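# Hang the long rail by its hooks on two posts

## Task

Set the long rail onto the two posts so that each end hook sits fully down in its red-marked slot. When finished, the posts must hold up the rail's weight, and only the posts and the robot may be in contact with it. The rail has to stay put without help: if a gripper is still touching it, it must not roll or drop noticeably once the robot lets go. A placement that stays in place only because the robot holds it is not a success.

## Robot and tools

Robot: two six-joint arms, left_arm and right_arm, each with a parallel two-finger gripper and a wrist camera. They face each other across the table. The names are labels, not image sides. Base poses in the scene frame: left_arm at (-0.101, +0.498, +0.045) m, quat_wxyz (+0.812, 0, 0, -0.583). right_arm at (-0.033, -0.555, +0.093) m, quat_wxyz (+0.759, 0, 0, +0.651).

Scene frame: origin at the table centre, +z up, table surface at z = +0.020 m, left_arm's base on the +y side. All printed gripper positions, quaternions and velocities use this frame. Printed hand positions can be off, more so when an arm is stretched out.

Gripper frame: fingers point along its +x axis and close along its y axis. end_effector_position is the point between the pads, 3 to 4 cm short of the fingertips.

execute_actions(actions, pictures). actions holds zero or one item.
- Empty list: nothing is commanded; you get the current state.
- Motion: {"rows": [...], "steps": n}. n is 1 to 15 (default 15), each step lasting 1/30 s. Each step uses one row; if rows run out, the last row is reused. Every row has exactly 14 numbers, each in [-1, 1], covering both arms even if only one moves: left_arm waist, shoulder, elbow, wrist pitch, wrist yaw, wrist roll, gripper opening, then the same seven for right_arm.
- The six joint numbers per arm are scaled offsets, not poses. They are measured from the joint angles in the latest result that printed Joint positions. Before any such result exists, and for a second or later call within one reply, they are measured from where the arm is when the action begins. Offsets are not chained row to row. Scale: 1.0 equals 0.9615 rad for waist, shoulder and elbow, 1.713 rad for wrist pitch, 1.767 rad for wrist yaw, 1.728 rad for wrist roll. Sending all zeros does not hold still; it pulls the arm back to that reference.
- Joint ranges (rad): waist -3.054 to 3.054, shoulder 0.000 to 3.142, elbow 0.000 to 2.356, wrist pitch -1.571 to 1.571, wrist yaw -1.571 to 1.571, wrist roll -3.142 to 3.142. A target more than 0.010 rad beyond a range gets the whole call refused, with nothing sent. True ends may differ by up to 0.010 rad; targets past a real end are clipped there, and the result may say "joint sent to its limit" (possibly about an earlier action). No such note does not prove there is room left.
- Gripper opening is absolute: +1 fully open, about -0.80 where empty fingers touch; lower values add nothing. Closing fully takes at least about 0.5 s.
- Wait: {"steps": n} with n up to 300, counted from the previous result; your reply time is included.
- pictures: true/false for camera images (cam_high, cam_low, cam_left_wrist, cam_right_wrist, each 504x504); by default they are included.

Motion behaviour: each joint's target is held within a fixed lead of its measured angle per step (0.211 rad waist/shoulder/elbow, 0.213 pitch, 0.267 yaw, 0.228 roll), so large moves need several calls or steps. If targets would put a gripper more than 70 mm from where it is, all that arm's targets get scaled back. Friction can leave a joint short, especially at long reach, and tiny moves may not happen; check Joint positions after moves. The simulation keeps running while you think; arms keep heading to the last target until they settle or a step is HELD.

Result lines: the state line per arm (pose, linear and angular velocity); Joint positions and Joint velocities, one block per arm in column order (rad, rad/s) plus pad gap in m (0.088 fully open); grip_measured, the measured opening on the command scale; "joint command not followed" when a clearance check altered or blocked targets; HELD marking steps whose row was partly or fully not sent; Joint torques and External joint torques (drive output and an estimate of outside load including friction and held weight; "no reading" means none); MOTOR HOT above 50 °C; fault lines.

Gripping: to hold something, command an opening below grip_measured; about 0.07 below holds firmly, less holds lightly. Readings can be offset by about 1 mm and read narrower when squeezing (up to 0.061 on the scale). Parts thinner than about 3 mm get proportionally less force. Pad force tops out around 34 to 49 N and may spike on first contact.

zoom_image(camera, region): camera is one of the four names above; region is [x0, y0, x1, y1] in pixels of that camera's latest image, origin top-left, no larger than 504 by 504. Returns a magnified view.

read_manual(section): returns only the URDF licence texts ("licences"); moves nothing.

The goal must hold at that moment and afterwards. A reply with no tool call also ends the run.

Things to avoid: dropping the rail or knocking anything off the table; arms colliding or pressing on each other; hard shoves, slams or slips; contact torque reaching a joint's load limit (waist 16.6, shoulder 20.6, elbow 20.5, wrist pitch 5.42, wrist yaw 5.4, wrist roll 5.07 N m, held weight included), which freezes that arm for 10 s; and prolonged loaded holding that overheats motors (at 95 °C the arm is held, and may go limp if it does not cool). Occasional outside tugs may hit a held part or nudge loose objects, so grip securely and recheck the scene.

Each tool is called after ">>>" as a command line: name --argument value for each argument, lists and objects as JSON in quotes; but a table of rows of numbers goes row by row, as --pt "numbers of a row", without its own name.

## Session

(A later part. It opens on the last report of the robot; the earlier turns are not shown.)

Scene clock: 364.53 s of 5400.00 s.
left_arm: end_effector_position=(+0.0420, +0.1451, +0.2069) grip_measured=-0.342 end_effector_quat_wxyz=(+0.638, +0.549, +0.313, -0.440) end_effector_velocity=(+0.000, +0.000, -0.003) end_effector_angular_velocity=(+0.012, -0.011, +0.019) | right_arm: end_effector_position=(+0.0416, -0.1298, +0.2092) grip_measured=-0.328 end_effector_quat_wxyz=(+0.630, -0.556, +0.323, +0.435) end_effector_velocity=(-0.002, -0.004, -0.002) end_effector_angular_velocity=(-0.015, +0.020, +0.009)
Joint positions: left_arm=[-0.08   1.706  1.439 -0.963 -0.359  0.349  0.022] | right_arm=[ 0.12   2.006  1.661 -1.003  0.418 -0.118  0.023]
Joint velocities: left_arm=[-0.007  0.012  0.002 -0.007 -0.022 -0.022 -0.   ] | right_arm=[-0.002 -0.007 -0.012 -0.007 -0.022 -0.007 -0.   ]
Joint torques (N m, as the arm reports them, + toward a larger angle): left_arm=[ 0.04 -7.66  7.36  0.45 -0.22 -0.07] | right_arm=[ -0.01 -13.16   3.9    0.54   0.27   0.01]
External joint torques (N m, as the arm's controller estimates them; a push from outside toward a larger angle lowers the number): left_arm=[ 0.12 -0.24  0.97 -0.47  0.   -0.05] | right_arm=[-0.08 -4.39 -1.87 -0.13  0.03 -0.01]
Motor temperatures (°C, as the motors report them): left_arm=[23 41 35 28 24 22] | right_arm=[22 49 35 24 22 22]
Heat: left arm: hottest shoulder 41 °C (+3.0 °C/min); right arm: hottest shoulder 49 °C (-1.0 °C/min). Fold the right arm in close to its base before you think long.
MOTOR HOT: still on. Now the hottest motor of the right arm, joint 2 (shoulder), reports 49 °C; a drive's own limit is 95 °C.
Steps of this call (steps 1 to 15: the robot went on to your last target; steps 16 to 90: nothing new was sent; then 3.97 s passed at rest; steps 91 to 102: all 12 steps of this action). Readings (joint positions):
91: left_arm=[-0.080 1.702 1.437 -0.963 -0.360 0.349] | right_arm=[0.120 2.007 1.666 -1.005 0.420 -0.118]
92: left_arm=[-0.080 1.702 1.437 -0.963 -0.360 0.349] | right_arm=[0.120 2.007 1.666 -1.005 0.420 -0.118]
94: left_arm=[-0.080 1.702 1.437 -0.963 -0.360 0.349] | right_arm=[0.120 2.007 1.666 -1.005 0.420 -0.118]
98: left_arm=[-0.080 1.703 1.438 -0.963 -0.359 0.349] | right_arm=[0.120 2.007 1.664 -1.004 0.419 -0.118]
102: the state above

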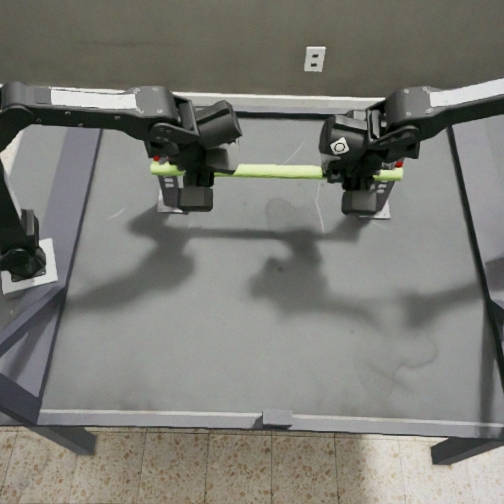

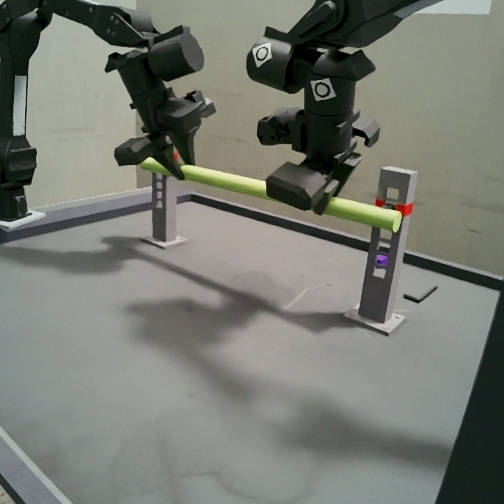

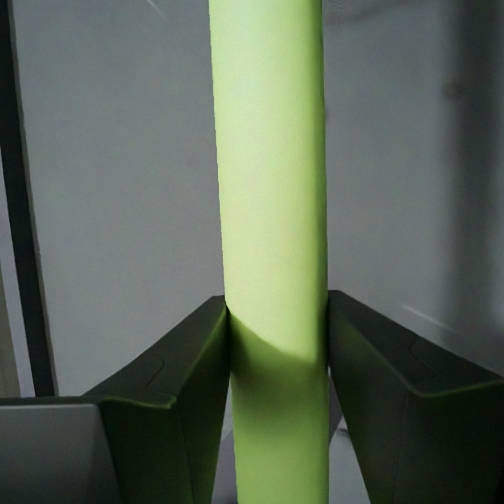

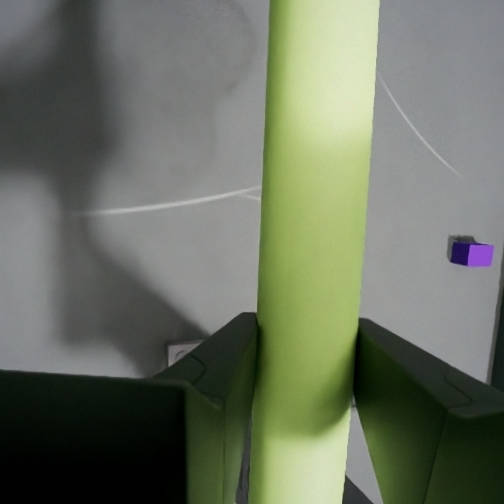

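>>> execute_actions --actions '[{"rows":[[0.005,-0.004,0.004,0.003,0.002,0.003,-0.46,-0.004,-0.012,0.006,0.003,-0.002,-0.003,-0.46],[0.007,-0.004,0.004,0.003,0.002,0.004,-0.46,-0.006,-0.012,0.006,0.003,-0.002,-0.004,-0.46],[0.009,-0.004,0.004,0.004,0.002,0.005,-0.46,-0.008,-0.012,0.006,0.004,-0.002,-0.005,-0.46],[0.011,-0.004,0.004,0.004,0.003,0.006,-0.46,-0.010,-0.012,0.006,0.004,-0.002,-0.006,-0.46],[0.013,-0.004,0.004,0.005,0.003,0.008,-0.46,-0.012,-0.012,0.006,0.005,-0.002,-0.007,-0.46],[0.015,-0.004,0.004,0.005,0.003,0.009,-0.46,-0.014,-0.012,0.006,0.005,-0.003,-0.008,-0.46],[0.017,-0.004,0.004,0.0055,0.003,0.010,-0.46,-0.015,-0.012,0.006,0.006,-0.003,-0.009,-0.46],[0.019,-0.004,0.004,0.006,0.003,0.011,-0.46,-0.017,-0.012,0.006,0.006,-0.003,-0.009,-0.46]],"steps":15}]'

>>> zoom_image --camera "cam_low" --region '[360,185,420,245]'

>>> zoom_image --camera "cam_high" --region '[135,135,195,195]'

>>> zoom_image --camera "cam_high" --region '[365,140,425,200]'

Scene clock: 370.67 s of 5400.00 s.
left_arm: end_effector_position=(+0.0446, +0.1450, +0.2067) grip_measured=-0.342 end_effector_quat_wxyz=(+0.636, +0.548, +0.313, -0.444) end_effector_velocity=(+0.000, -0.001, +0.000) end_effector_angular_velocity=(-0.012, +0.006, +0.006) | right_arm: end_effector_position=(+0.0441, -0.1299, +0.2089) grip_measured=-0.328 end_effector_quat_wxyz=(+0.629, -0.554, +0.326, +0.438) end_effector_velocity=(+0.002, +0.000, +0.000) end_effector_angular_velocity=(+0.005, +0.005, +0.001)
Joint positions: left_arm=[-0.07   1.707  1.44  -0.959 -0.348  0.361  0.022] | right_arm=[ 0.111  2.004  1.66  -1.     0.408 -0.126  0.023]
Joint velocities: left_arm=[ 0.002 -0.002 -0.002  0.007  0.007 -0.007 -0.   ] | right_arm=[-0.007 -0.002 -0.002  0.007 -0.007 -0.007  0.   ]
Joint torques (N m, as the arm reports them, + toward a larger angle): left_arm=[ 0.5  -9.57  6.11  0.8  -0.37  0.15] | right_arm=[ -0.67 -11.09   5.1    0.71   0.35  -0.24]
External joint torques (N m, as the arm's controller estimates them; a push from outside toward a larger angle lowers the number): left_arm=[ 0.5  -2.17 -0.26 -0.13 -0.15  0.17] | right_arm=[-0.65 -2.3  -0.72  0.02  0.1  -0.27]
Motor temperatures (°C, as the motors report them): left_arm=[23 40 36 28 24 22] | right_arm=[22 50 34 24 22 22]
Heat: left arm: hottest shoulder 40 °C (+1.0 °C/min); right arm: hottest shoulder 50 °C (+1.0 °C/min). Fold the right arm in close to its base before you think long.
MOTOR HOT: still on. Now the hottest motor of the right arm, joint 2 (shoulder), reports 50 °C; a drive's own limit is 95 °C.
Steps of this call (steps 1 to 15: the robot went on to your last target; steps 16 to 90: nothing new was sent; then 2.63 s passed at rest; steps 91 to 105: all 15 steps of this action). Readings (joint positions):
91: left_arm=[-0.080 1.707 1.440 -0.963 -0.358 0.349] | right_arm=[0.120 2.004 1.660 -1.003 0.417 -0.118]
92: left_arm=[-0.080 1.707 1.440 -0.963 -0.357 0.349] | right_arm=[0.120 2.004 1.660 -1.003 0.416 -0.118]
94: left_arm=[-0.079 1.707 1.440 -0.963 -0.355 0.350] | right_arm=[0.119 2.004 1.660 -1.003 0.414 -0.118]
98: left_arm=[-0.072 1.707 1.440 -0.960 -0.352 0.357] | right_arm=[0.113 2.004 1.660 -1.000 0.412 -0.124]
105: the state above

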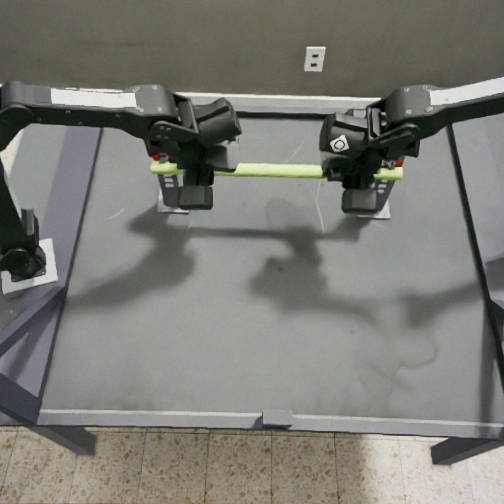

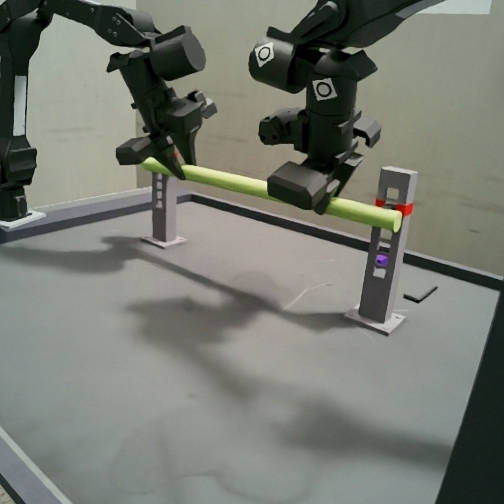

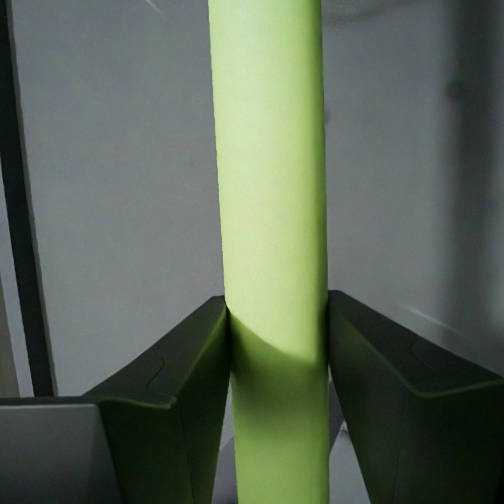

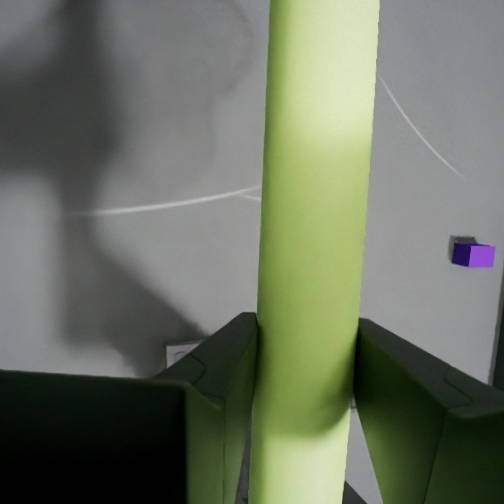

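Region (360, 185, 420, 245) of cam_low's 504x504 image, scaled by 8.400, with more detail than that image has.

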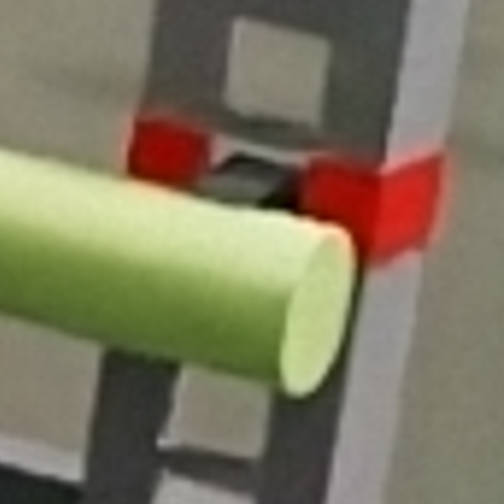

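Region (135, 135, 195, 195) of cam_high's 504x504 image, scaled by 8.400, with more detail than that image has.

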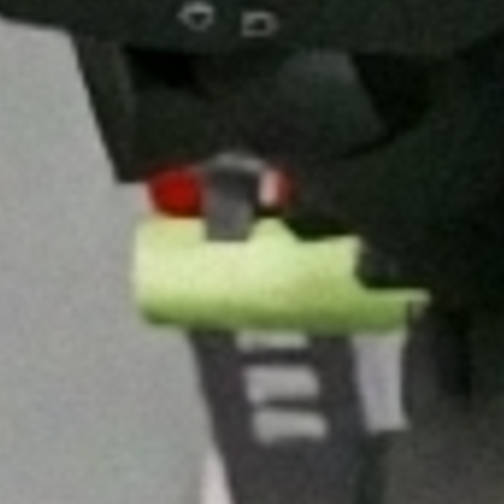

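Region (365, 140, 425, 200) of cam_high's 504x504 image, scaled by 8.400, with more detail than that image has.

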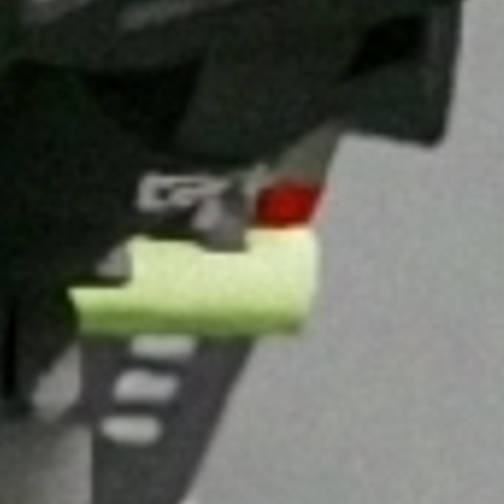

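>>> zoom_image --camera "cam_high" --region '[148,146,178,176]'

>>> zoom_image --camera "cam_high" --region '[378,150,408,180]'

>>> zoom_image --camera "cam_low" --region '[375,190,405,220]'

Region (148, 146, 178, 176) of cam_high's 504x504 image, scaled by 16.800, with more detail than that image has.

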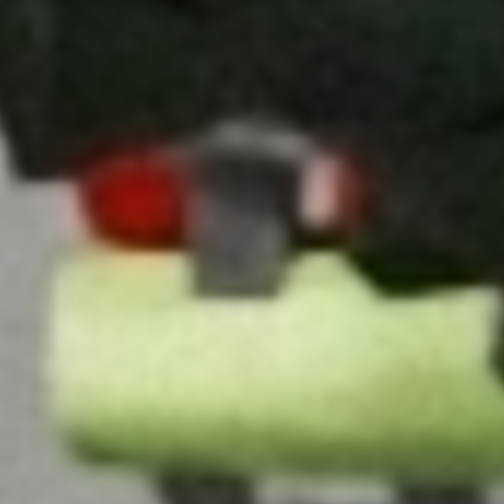

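Region (378, 150, 408, 180) of cam_high's 504x504 image, scaled by 16.800, with more detail than that image has.

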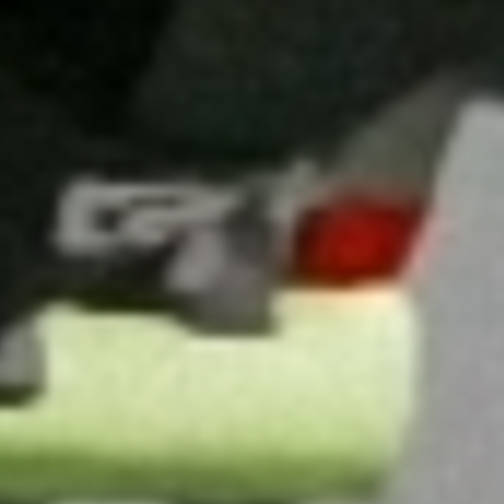

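Region (375, 190, 405, 220) of cam_low's 504x504 image, scaled by 16.800, with more detail than that image has.

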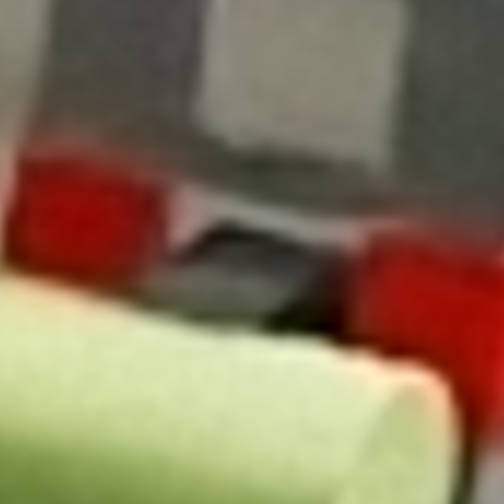

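>>> execute_actions --actions '[{"rows":[[-0.003,0.004,0.010,0,-0.001,-0.001,-0.46,0.003,-0.018,0,0,0.001,0.001,-0.46],[-0.005,0.007,0.015,0,-0.002,-0.002,-0.46,0.005,-0.022,-0.002,0,0.002,0.002,-0.46],[-0.007,0.010,0.018,0,-0.002,-0.002,-0.46,0.006,-0.025,-0.004,0.001,0.002,0.002,-0.46],[-0.007,0.012,0.020,-0.001,-0.002,-0.002,-0.46,0.006,-0.027,-0.006,0.001,0.002,0.002,-0.46],[-0.007,0.014,0.022,-0.002,-0.002,-0.002,-0.46,0.006,-0.029,-0.009,0.002,0.002,0.002,-0.46],[-0.007,0.0166,0.024,-0.002,-0.002,-0.002,-0.46,0.006,-0.032,-0.012,0.003,0.002,0.002,-0.46]],"steps":15}]'

>>> zoom_image --camera "cam_high" --region '[148,146,178,176]'

>>> zoom_image --camera "cam_high" --region '[378,150,408,180]'

>>> zoom_image --camera "cam_low" --region '[375,190,405,220]'

Scene clock: 397.93 s of 5400.00 s.
left_arm: end_effector_position=(+0.0437, +0.1436, +0.2062) grip_measured=-0.342 end_effector_quat_wxyz=(+0.636, +0.548, +0.314, -0.444) end_effector_velocity=(+0.002, +0.001, +0.004) end_effector_angular_velocity=(-0.000, -0.019, +0.011) | right_arm: end_effector_position=(+0.0431, -0.1311, +0.2085) grip_measured=-0.328 end_effector_quat_wxyz=(+0.628, -0.554, +0.326, +0.438) end_effector_velocity=(-0.000, -0.006, +0.001) end_effector_angular_velocity=(-0.026, +0.004, +0.019)
Joint positions: left_arm=[-0.072  1.712  1.445 -0.961 -0.347  0.357  0.022] | right_arm=[ 0.113  2.001  1.653 -0.999  0.408 -0.125  0.023]
Joint velocities: left_arm=[-0.002 -0.002  0.007 -0.007 -0.022 -0.007  0.   ] | right_arm=[-0.002 -0.012 -0.007 -0.022 -0.007 -0.022 -0.   ]
Joint torques (N m, as the arm reports them, + toward a larger angle): left_arm=[-0.42 -7.65  7.39  0.41 -0.31 -0.05] | right_arm=[  0.34 -12.89   3.81   0.62   0.34   0.07]
External joint torques (N m, as the arm's controller estimates them; a push from outside toward a larger angle lowers the number): left_arm=[-0.47 -0.17  1.01 -0.5  -0.08 -0.03] | right_arm=[ 0.34 -4.05 -2.02 -0.06  0.1   0.05]
Motor temperatures (°C, as the motors report them): left_arm=[23 40 36 29 24 22] | right_arm=[22 51 34 24 22 22]
Heat: left arm: hottest shoulder 40 °C (+0.0 °C/min); right arm: hottest shoulder 51 °C (+2.0 °C/min). Fold the right arm in close to its base before you think long.
MOTOR HOT: still on. Now the hottest motor of the right arm, joint 2 (shoulder), reports 51 °C; a drive's own limit is 95 °C.
Steps of this call (steps 1 to 15: the robot went on to your last target; steps 16 to 90: nothing new was sent; then 23.77 s passed at rest; steps 91 to 105: all 15 steps of this action). Readings (joint positions):
91: left_arm=[-0.069 1.707 1.440 -0.959 -0.347 0.362] | right_arm=[0.111 2.004 1.660 -1.000 0.408 -0.127]
92: left_arm=[-0.069 1.707 1.440 -0.959 -0.347 0.362] | right_arm=[0.111 2.004 1.660 -1.000 0.408 -0.127]
94: left_arm=[-0.069 1.707 1.440 -0.959 -0.347 0.361] | right_arm=[0.111 2.004 1.660 -1.000 0.408 -0.127]
98: left_arm=[-0.071 1.709 1.442 -0.960 -0.347 0.359] | right_arm=[0.112 2.003 1.657 -0.999 0.408 -0.127]
105: the state above

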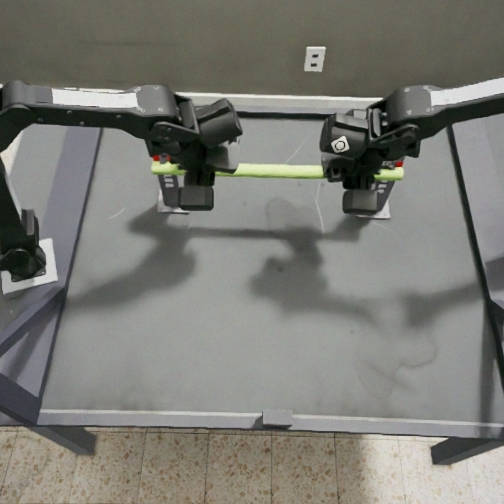

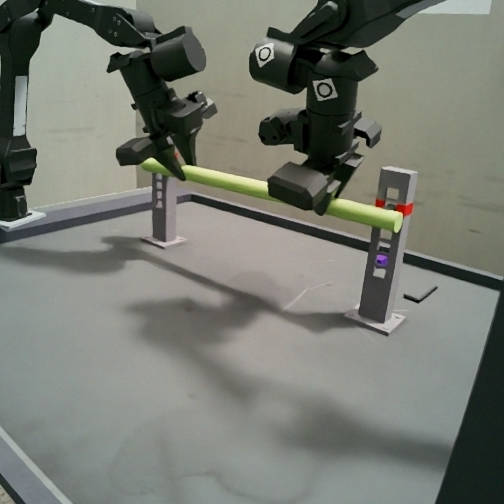

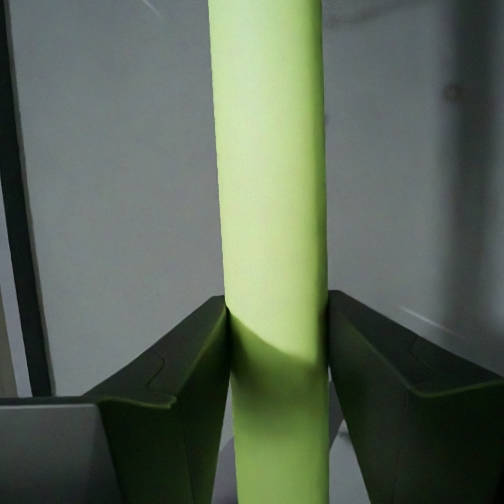

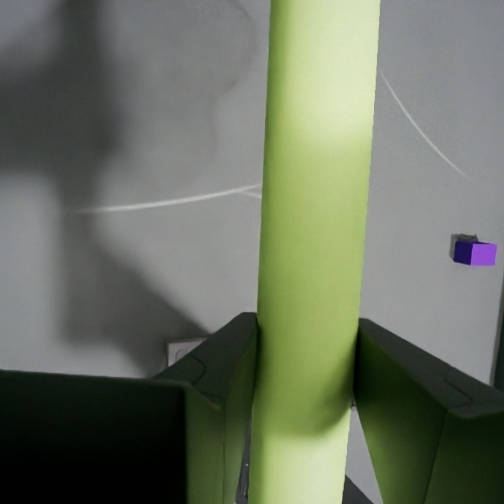

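Region (148, 146, 178, 176) of cam_high's 504x504 image, scaled by 16.800, with more detail than that image has.

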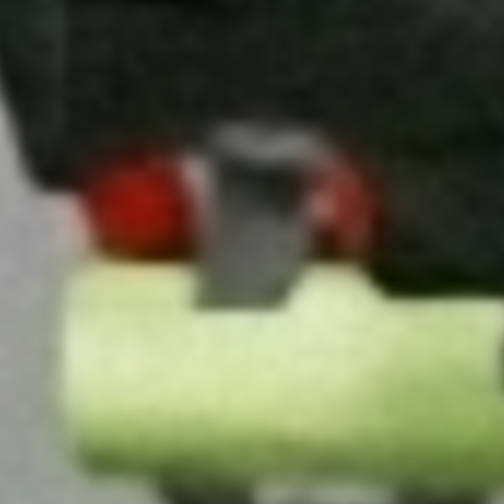

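Region (378, 150, 408, 180) of cam_high's 504x504 image, scaled by 16.800, with more detail than that image has.

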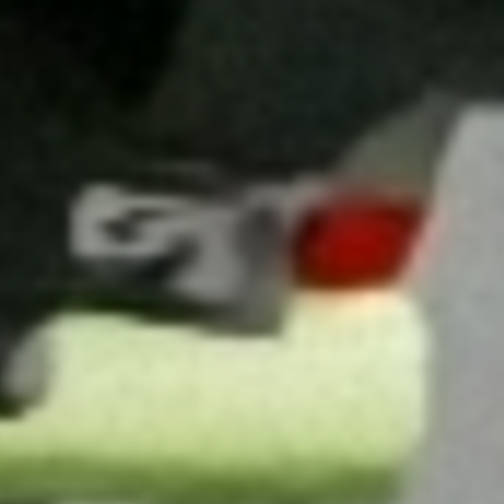

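Region (375, 190, 405, 220) of cam_low's 504x504 image, scaled by 16.800, with more detail than that image has.

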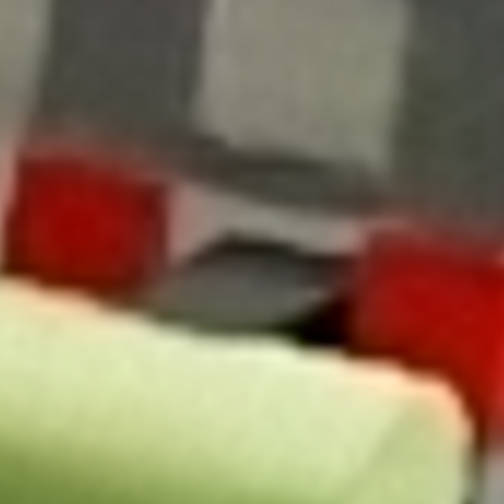

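>>> execute_actions --actions '[{"rows":[[0.005,0,0,0.001,0.001,0.002,-0.46,-0.004,-0.008,0,0.001,-0.001,-0.002,-0.46],[0.008,0,0,0.001,0.002,0.003,-0.46,-0.007,-0.008,0,0.001,-0.001,-0.003,-0.46],[0.011,0,0,0.001,0.002,0.004,-0.46,-0.010,-0.006,0,0.001,-0.001,-0.0035,-0.46],[0.0135,0,-0.004,0.002,0.002,0.004,-0.46,-0.0125,-0.004,-0.003,0.002,-0.001,-0.0035,-0.46],[0.0135,0,-0.007,0.003,0.002,0.004,-0.46,-0.0125,-0.002,-0.005,0.003,-0.001,-0.0035,-0.46],[0.0135,0,-0.009,0.005,0.002,0.004,-0.46,-0.0125,0,-0.007,0.005,-0.001,-0.0035,-0.46],[0.0135,0,-0.012,0.006,0.002,0.004,-0.46,-0.0125,0.001,-0.010,0.006,-0.001,-0.0035,-0.46],[0.0135,0,-0.014,0.008,0.002,0.004,-0.46,-0.0125,0.002,-0.012,0.008,-0.001,-0.0035,-0.46],[0.0135,0,-0.017,0.010,0.002,0.004,-0.46,-0.0125,0.002,-0.014,0.009,-0.001,-0.0035,-0.46],[0.0135,0,-0.019,0.011,0.002,0.004,-0.46,-0.0125,0.003,-0.017,0.011,-0.001,-0.0035,-0.46],[0.0135,0,-0.022,0.013,0.002,0.004,-0.46,-0.0125,0.003,-0.019,0.0126,-0.001,-0.0035,-0.46]],"steps":15}]'

>>> zoom_image --camera "cam_high" --region '[148,146,178,176]'

>>> zoom_image --camera "cam_low" --region '[360,185,420,245]'

Scene clock: 411.63 s of 5400.00 s.
left_arm: end_effector_position=(+0.0448, +0.1435, +0.2033) grip_measured=-0.342 end_effector_quat_wxyz=(+0.636, +0.545, +0.315, -0.446) end_effector_velocity=(+0.001, +0.006, -0.005) end_effector_angular_velocity=(+0.020, +0.001, +0.011) | right_arm: end_effector_position=(+0.0442, -0.1314, +0.2051) grip_measured=-0.328 end_effector_quat_wxyz=(+0.628, -0.552, +0.328, +0.439) end_effector_velocity=(-0.002, -0.002, -0.007) end_effector_angular_velocity=(-0.014, +0.021, +0.009)
Joint positions: left_arm=[-0.067  1.713  1.435 -0.948 -0.339  0.36   0.022] | right_arm=[ 0.109  2.001  1.641 -0.985  0.401 -0.126  0.023]
Joint velocities: left_arm=[ 0.002 -0.002 -0.017 -0.007 -0.007 -0.007 -0.   ] | right_arm=[-0.002  0.002 -0.017  0.007 -0.022 -0.007  0.   ]
Joint torques (N m, as the arm reports them, + toward a larger angle): left_arm=[ 0.56 -9.06  4.95  0.81 -0.33  0.03] | right_arm=[-0.64 -9.55  3.95  0.63  0.37 -0.15]
External joint torques (N m, as the arm's controller estimates them; a push from outside toward a larger angle lowers the number): left_arm=[ 0.52 -1.6  -1.39 -0.11 -0.11  0.06] | right_arm=[-0.65 -0.73 -1.89 -0.07  0.13 -0.18]
Motor temperatures (°C, as the motors report them): left_arm=[23 38 37 29 24 22] | right_arm=[22 53 33 24 22 22]
Heat: left arm: hottest shoulder 38 °C (-2.0 °C/min); right arm: hottest shoulder 53 °C (+3.0 °C/min). Fold the right arm in close to its base before you think long.
MOTOR HOT: still on. Now the hottest motor of the right arm, joint 2 (shoulder), reports 53 °C; a drive's own limit is 95 °C.
Steps of this call (steps 1 to 15: the robot went on to your last target; steps 16 to 90: nothing new was sent; then 10.20 s passed at rest; steps 91 to 105: all 15 steps of this action). Readings (joint positions):
91: left_arm=[-0.072 1.713 1.446 -0.961 -0.347 0.357] | right_arm=[0.113 2.000 1.653 -0.999 0.408 -0.125]
92: left_arm=[-0.072 1.713 1.446 -0.961 -0.347 0.357] | right_arm=[0.113 2.000 1.653 -0.999 0.408 -0.125]
94: left_arm=[-0.071 1.713 1.446 -0.961 -0.345 0.357] | right_arm=[0.112 2.000 1.653 -0.999 0.406 -0.125]
98: left_arm=[-0.067 1.713 1.445 -0.960 -0.340 0.359] | right_arm=[0.109 2.000 1.651 -0.996 0.402 -0.125]
105: the state above

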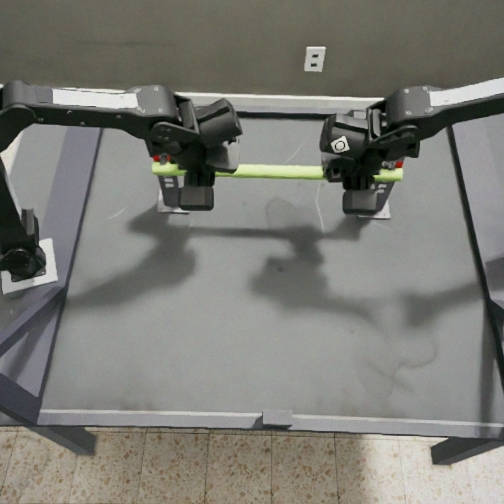

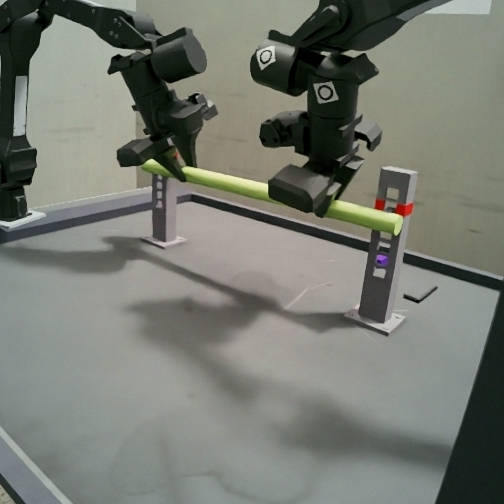

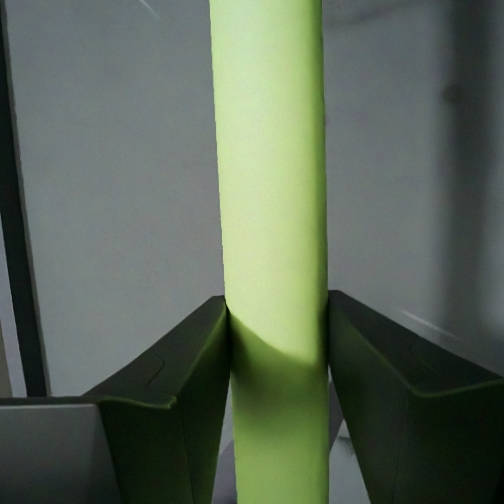

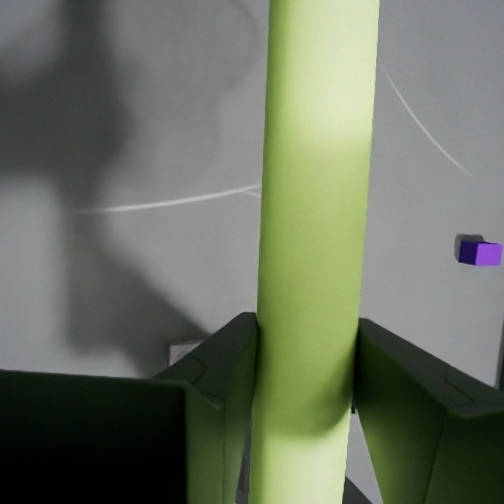

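Region (148, 146, 178, 176) of cam_high's 504x504 image, scaled by 16.800, with more detail than that image has.

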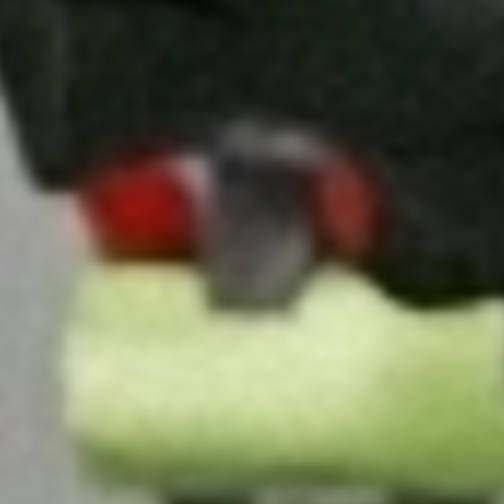

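Region (360, 185, 420, 245) of cam_low's 504x504 image, scaled by 8.400, with more detail than that image has.

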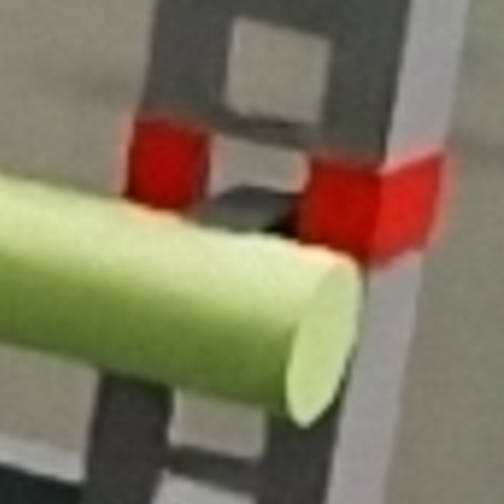

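>>> execute_actions --actions '[{"rows":[[0.008,0,-0.007,0.003,0,0.001,-0.46,-0.007,0.003,-0.005,0.003,0,-0.001,-0.46],[0.008,0,-0.009,0.004,0,0.001,-0.46,-0.007,0.003,-0.007,0.004,0,-0.001,-0.46],[0.008,0,-0.011,0.005,0,0.001,-0.46,-0.007,0.004,-0.008,0.005,0,-0.001,-0.46],[0.008,0,-0.013,0.006,0,0.001,-0.46,-0.007,0.004,-0.010,0.006,0,-0.001,-0.46],[0.008,0,-0.015,0.007,0,0.001,-0.46,-0.007,0.005,-0.011,0.007,0,-0.001,-0.46],[0.008,0,-0.017,0.008,0,0.001,-0.46,-0.007,0.005,-0.013,0.008,0,-0.001,-0.46],[0.008,0,-0.019,0.009,0,0.001,-0.46,-0.007,0.006,-0.014,0.009,0,-0.001,-0.46],[0.008,0,-0.021,0.010,0,0.001,-0.46,-0.007,0.006,-0.016,0.010,0,-0.001,-0.46],[0.008,0,-0.022,0.011,0,0.001,-0.46,-0.007,0.007,-0.017,0.011,0,-0.001,-0.46]],"steps":15}]'

>>> zoom_image --camera "cam_high" --region '[135,135,195,195]'

>>> zoom_image --camera "cam_low" --region '[360,185,420,245]'

Scene clock: 416.97 s of 5400.00 s.
left_arm: end_effector_position=(+0.0448, +0.1436, +0.2015) grip_measured=-0.342 end_effector_quat_wxyz=(+0.636, +0.545, +0.315, -0.446) end_effector_velocity=(-0.000, +0.002, -0.002) end_effector_angular_velocity=(+0.017, -0.005, -0.006) | right_arm: end_effector_position=(+0.0442, -0.1315, +0.2032) grip_measured=-0.328 end_effector_quat_wxyz=(+0.628, -0.552, +0.328, +0.439) end_effector_velocity=(-0.002, +0.001, -0.002) end_effector_angular_velocity=(-0.000, +0.006, +0.011)
Joint positions: left_arm=[-0.066  1.713  1.428 -0.941 -0.338  0.361  0.022] | right_arm=[ 0.108  2.001  1.633 -0.977  0.4   -0.126  0.023]
Joint velocities: left_arm=[-0.002  0.002 -0.002 -0.007 -0.007  0.007 -0.   ] | right_arm=[ 0.002  0.002 -0.002  0.007 -0.007 -0.007 -0.   ]
Joint torques (N m, as the arm reports them, + toward a larger angle): left_arm=[ 0.64 -8.89  4.51  1.09 -0.21 -0.02] | right_arm=[-0.58 -8.93  3.52  0.92  0.25 -0.04]
External joint torques (N m, as the arm's controller estimates them; a push from outside toward a larger angle lowers the number): left_arm=[ 0.61 -1.49 -1.83  0.17  0.    0.  ] | right_arm=[-0.63 -0.16 -2.27  0.24  0.01 -0.06]
Motor temperatures (°C, as the motors report them): left_arm=[23 38 36 29 24 22] | right_arm=[22 52 33 24 22 22]
Heat: left arm: hottest shoulder 38 °C (-2.0 °C/min); right arm: hottest shoulder 52 °C (+2.0 °C/min). Fold the right arm in close to its base before you think long.
MOTOR HOT: still on. Now the hottest motor of the right arm, joint 2 (shoulder), reports 52 °C; a drive's own limit is 95 °C.
Steps of this call (steps 1 to 15: the robot went on to your last target; steps 16 to 90: nothing new was sent; then 1.83 s passed at rest; steps 91 to 105: all 15 steps of this action). Readings (joint positions):
91: left_arm=[-0.067 1.713 1.433 -0.946 -0.339 0.361] | right_arm=[0.109 2.001 1.639 -0.983 0.401 -0.126]
92: left_arm=[-0.067 1.713 1.433 -0.946 -0.338 0.361] | right_arm=[0.108 2.001 1.639 -0.983 0.401 -0.126]
94: left_arm=[-0.066 1.713 1.433 -0.946 -0.338 0.361] | right_arm=[0.108 2.001 1.639 -0.982 0.400 -0.126]
98: left_arm=[-0.066 1.713 1.431 -0.944 -0.338 0.361] | right_arm=[0.108 2.001 1.636 -0.980 0.400 -0.126]
105: the state above

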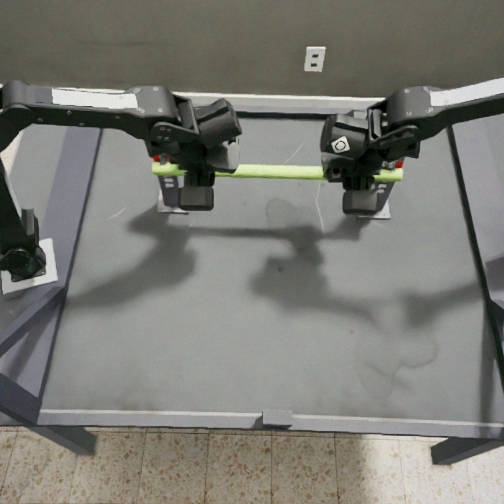

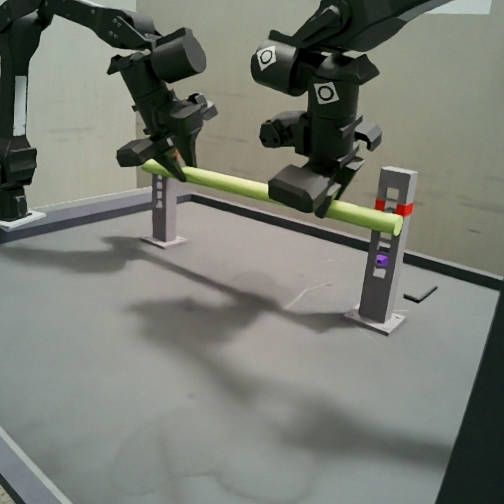

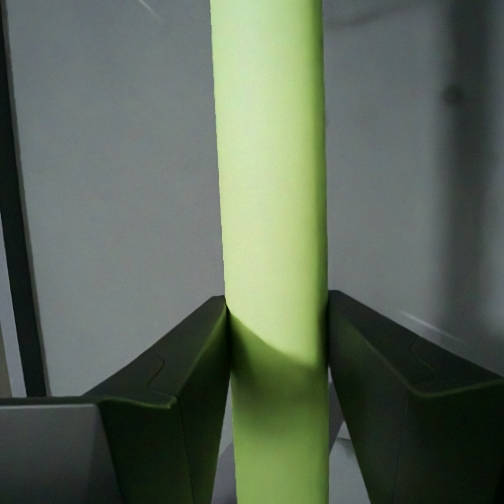

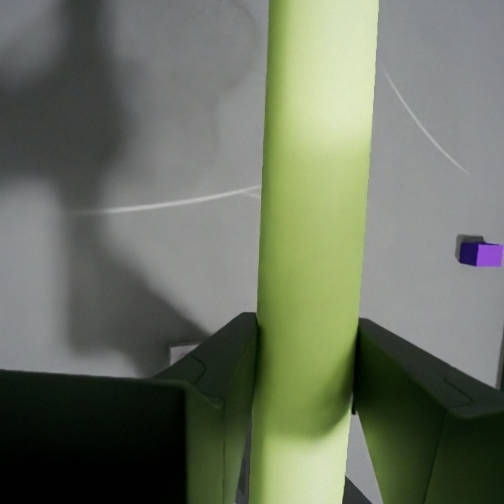

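Region (135, 135, 195, 195) of cam_high's 504x504 image, scaled by 8.400, with more detail than that image has.

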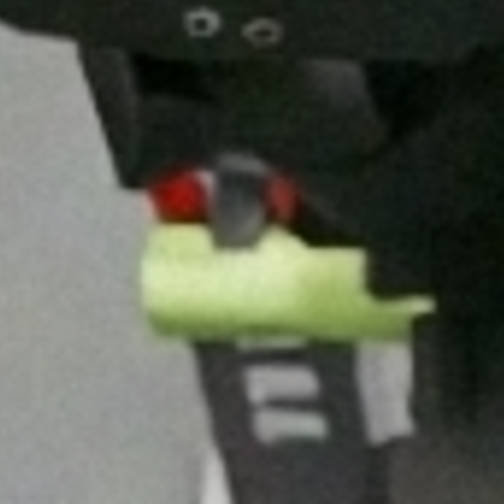

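Region (360, 185, 420, 245) of cam_low's 504x504 image, scaled by 8.400, with more detail than that image has.

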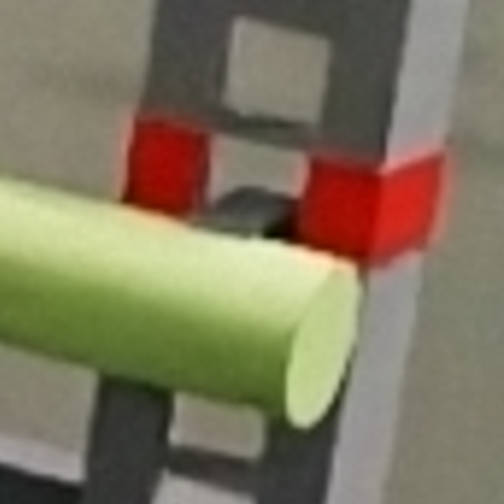

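>>> execute_actions --actions '[{"rows":[[0.003,0,0,0,0,0,-0.44,-0.003,0,0,0,0,0,-0.43],[0.003,0,0,0,0,0,-0.42,-0.003,0,0,0,0,0,-0.41],[0.003,0,0,0,0,0,-0.40,-0.003,0,0,0,0,0,-0.39],[0.003,0,0,0,0,0,-0.39,-0.003,0,0,0,0,0,-0.38],[0.003,0,0,0,0,0,-0.38,-0.003,0,0,0,0,0,-0.37],[0.003,0,0,0,0,0,-0.37,-0.003,0,0,0,0,0,-0.36],[0.003,0,0,0,0,0,-0.36,-0.003,0,0,0,0,0,-0.35],[0.003,0,0,0,0,0,-0.35,-0.003,0,0,0,0,0,-0.34],[0.003,0,0,0,0,0,-0.34,-0.003,0,0,0,0,0,-0.33],[0.003,0,0,0,0,0,-0.33,-0.003,0,0,0,0,0,-0.32],[0.003,0,0,0,0,0,-0.32,-0.003,0,0,0,0,0,-0.31],[0.003,0,0,0,0,0,-0.31,-0.003,0,0,0,0,0,-0.30],[0.003,0,0,0,0,0,-0.30,-0.003,0,0,0,0,0,-0.29],[0.003,0,0,0,0,0,-0.29,-0.003,0,0,0,0,0,-0.28],[0.003,0,0,0,0,0,-0.28,-0.003,0,0,0,0,0,-0.27]],"steps":15}]'

>>> zoom_image --camera "cam_high" --region '[135,135,195,195]'

>>> zoom_image --camera "cam_low" --region '[360,185,420,245]'

Scene clock: 424.70 s of 5400.00 s.
left_arm: end_effector_position=(+0.0448, +0.1437, +0.2012) grip_measured=-0.310 end_effector_quat_wxyz=(+0.635, +0.545, +0.316, -0.446) end_effector_velocity=(-0.000, +0.002, -0.002) end_effector_angular_velocity=(+0.005, +0.001, +0.020) | right_arm: end_effector_position=(+0.0442, -0.1316, +0.2031) grip_measured=-0.299 end_effector_quat_wxyz=(+0.628, -0.552, +0.329, +0.439) end_effector_velocity=(-0.000, -0.002, -0.000) end_effector_angular_velocity=(-0.010, +0.006, +0.006)
Joint positions: left_arm=[-0.066  1.713  1.427 -0.941 -0.338  0.361  0.024] | right_arm=[ 0.108  2.001  1.633 -0.977  0.4   -0.126  0.024]
Joint velocities: left_arm=[-0.002  0.002 -0.002 -0.007 -0.007 -0.022  0.011] | right_arm=[-0.002 -0.002 -0.002 -0.007 -0.007 -0.007  0.011]
Joint torques (N m, as the arm reports them, + toward a larger angle): left_arm=[ 0.28 -8.97  5.84  0.49 -0.16 -0.06] | right_arm=[-0.29 -9.91  4.38  0.41  0.2   0.01]
External joint torques (N m, as the arm's controller estimates them; a push from outside toward a larger angle lowers the number): left_arm=[ 0.3  -1.56 -0.52 -0.42  0.04 -0.04] | right_arm=[-0.3  -1.08 -1.44 -0.27 -0.04 -0.02]
Motor temperatures (°C, as the motors report them): left_arm=[23 38 36 30 24 22] | right_arm=[22 51 33 25 22 22]
Heat: left arm: hottest shoulder 38 °C (-3.0 °C/min); right arm: hottest shoulder 51 °C (+2.0 °C/min). Fold the right arm in close to its base before you think long.
MOTOR HOT: still on. Now the hottest motor of the right arm, joint 2 (shoulder), reports 51 °C; a drive's own limit is 95 °C.
Steps of this call (steps 1 to 15: the robot went on to your last target; steps 16 to 90: nothing new was sent; then 4.23 s passed at rest; steps 91 to 105: all 15 steps of this action). Readings (joint positions):
91: left_arm=[-0.066 1.713 1.427 -0.940 -0.338 0.361] | right_arm=[0.108 2.001 1.633 -0.977 0.400 -0.126]
92: left_arm=[-0.066 1.713 1.427 -0.940 -0.338 0.361] | right_arm=[0.108 2.001 1.633 -0.977 0.400 -0.126]
94: left_arm=[-0.066 1.713 1.427 -0.940 -0.338 0.361] | right_arm=[0.108 2.001 1.633 -0.977 0.400 -0.126]
98: left_arm=[-0.066 1.713 1.427 -0.941 -0.338 0.361] | right_arm=[0.108 2.001 1.633 -0.977 0.400 -0.126]
105: the state above

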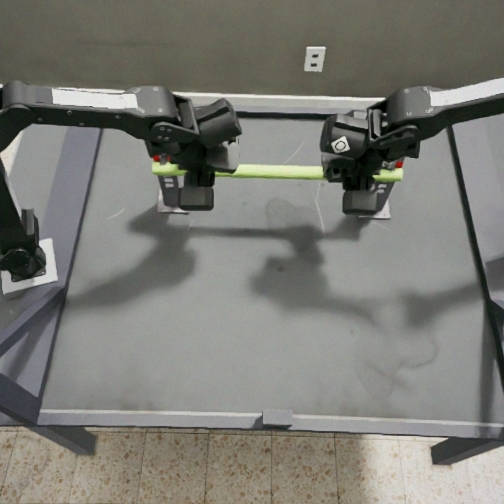

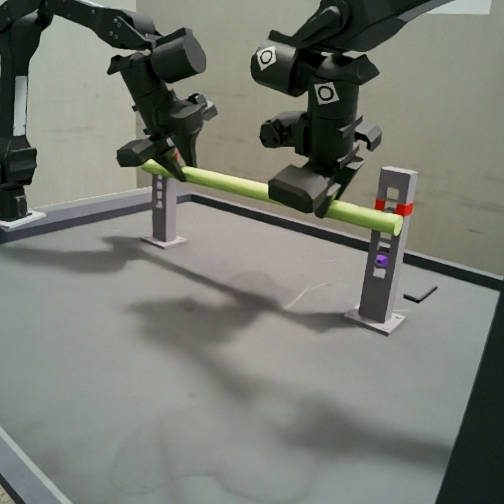

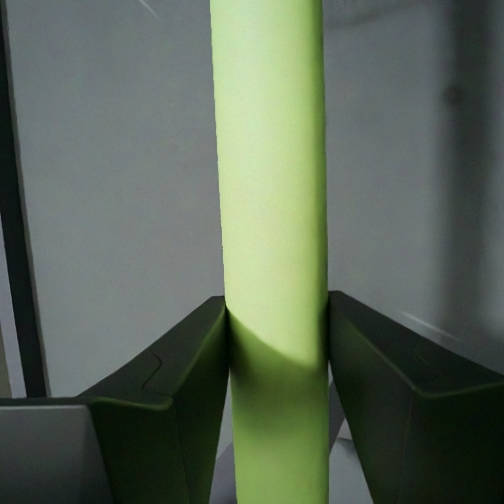

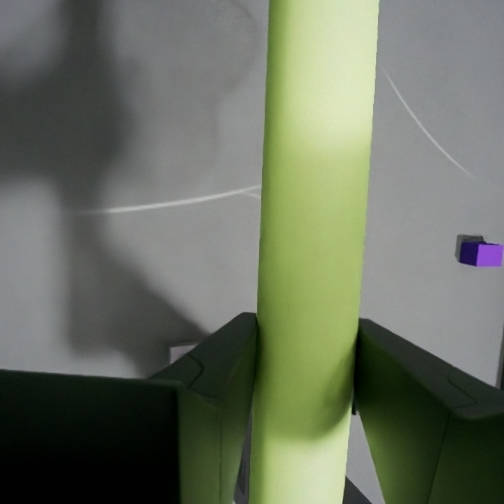

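Region (135, 135, 195, 195) of cam_high's 504x504 image, scaled by 8.400, with more detail than that image has.

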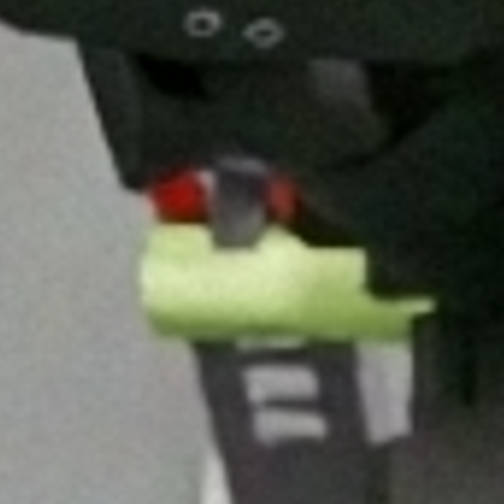

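Region (360, 185, 420, 245) of cam_low's 504x504 image, scaled by 8.400, with more detail than that image has.

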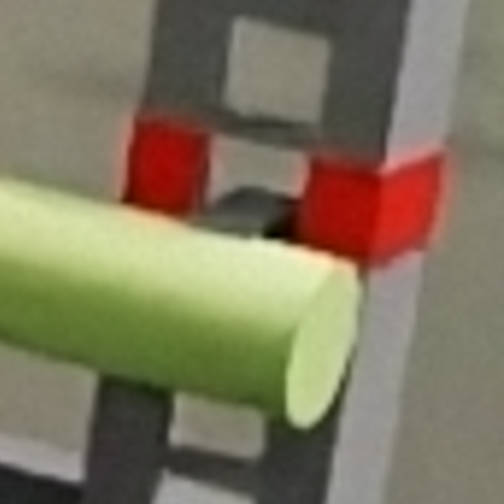

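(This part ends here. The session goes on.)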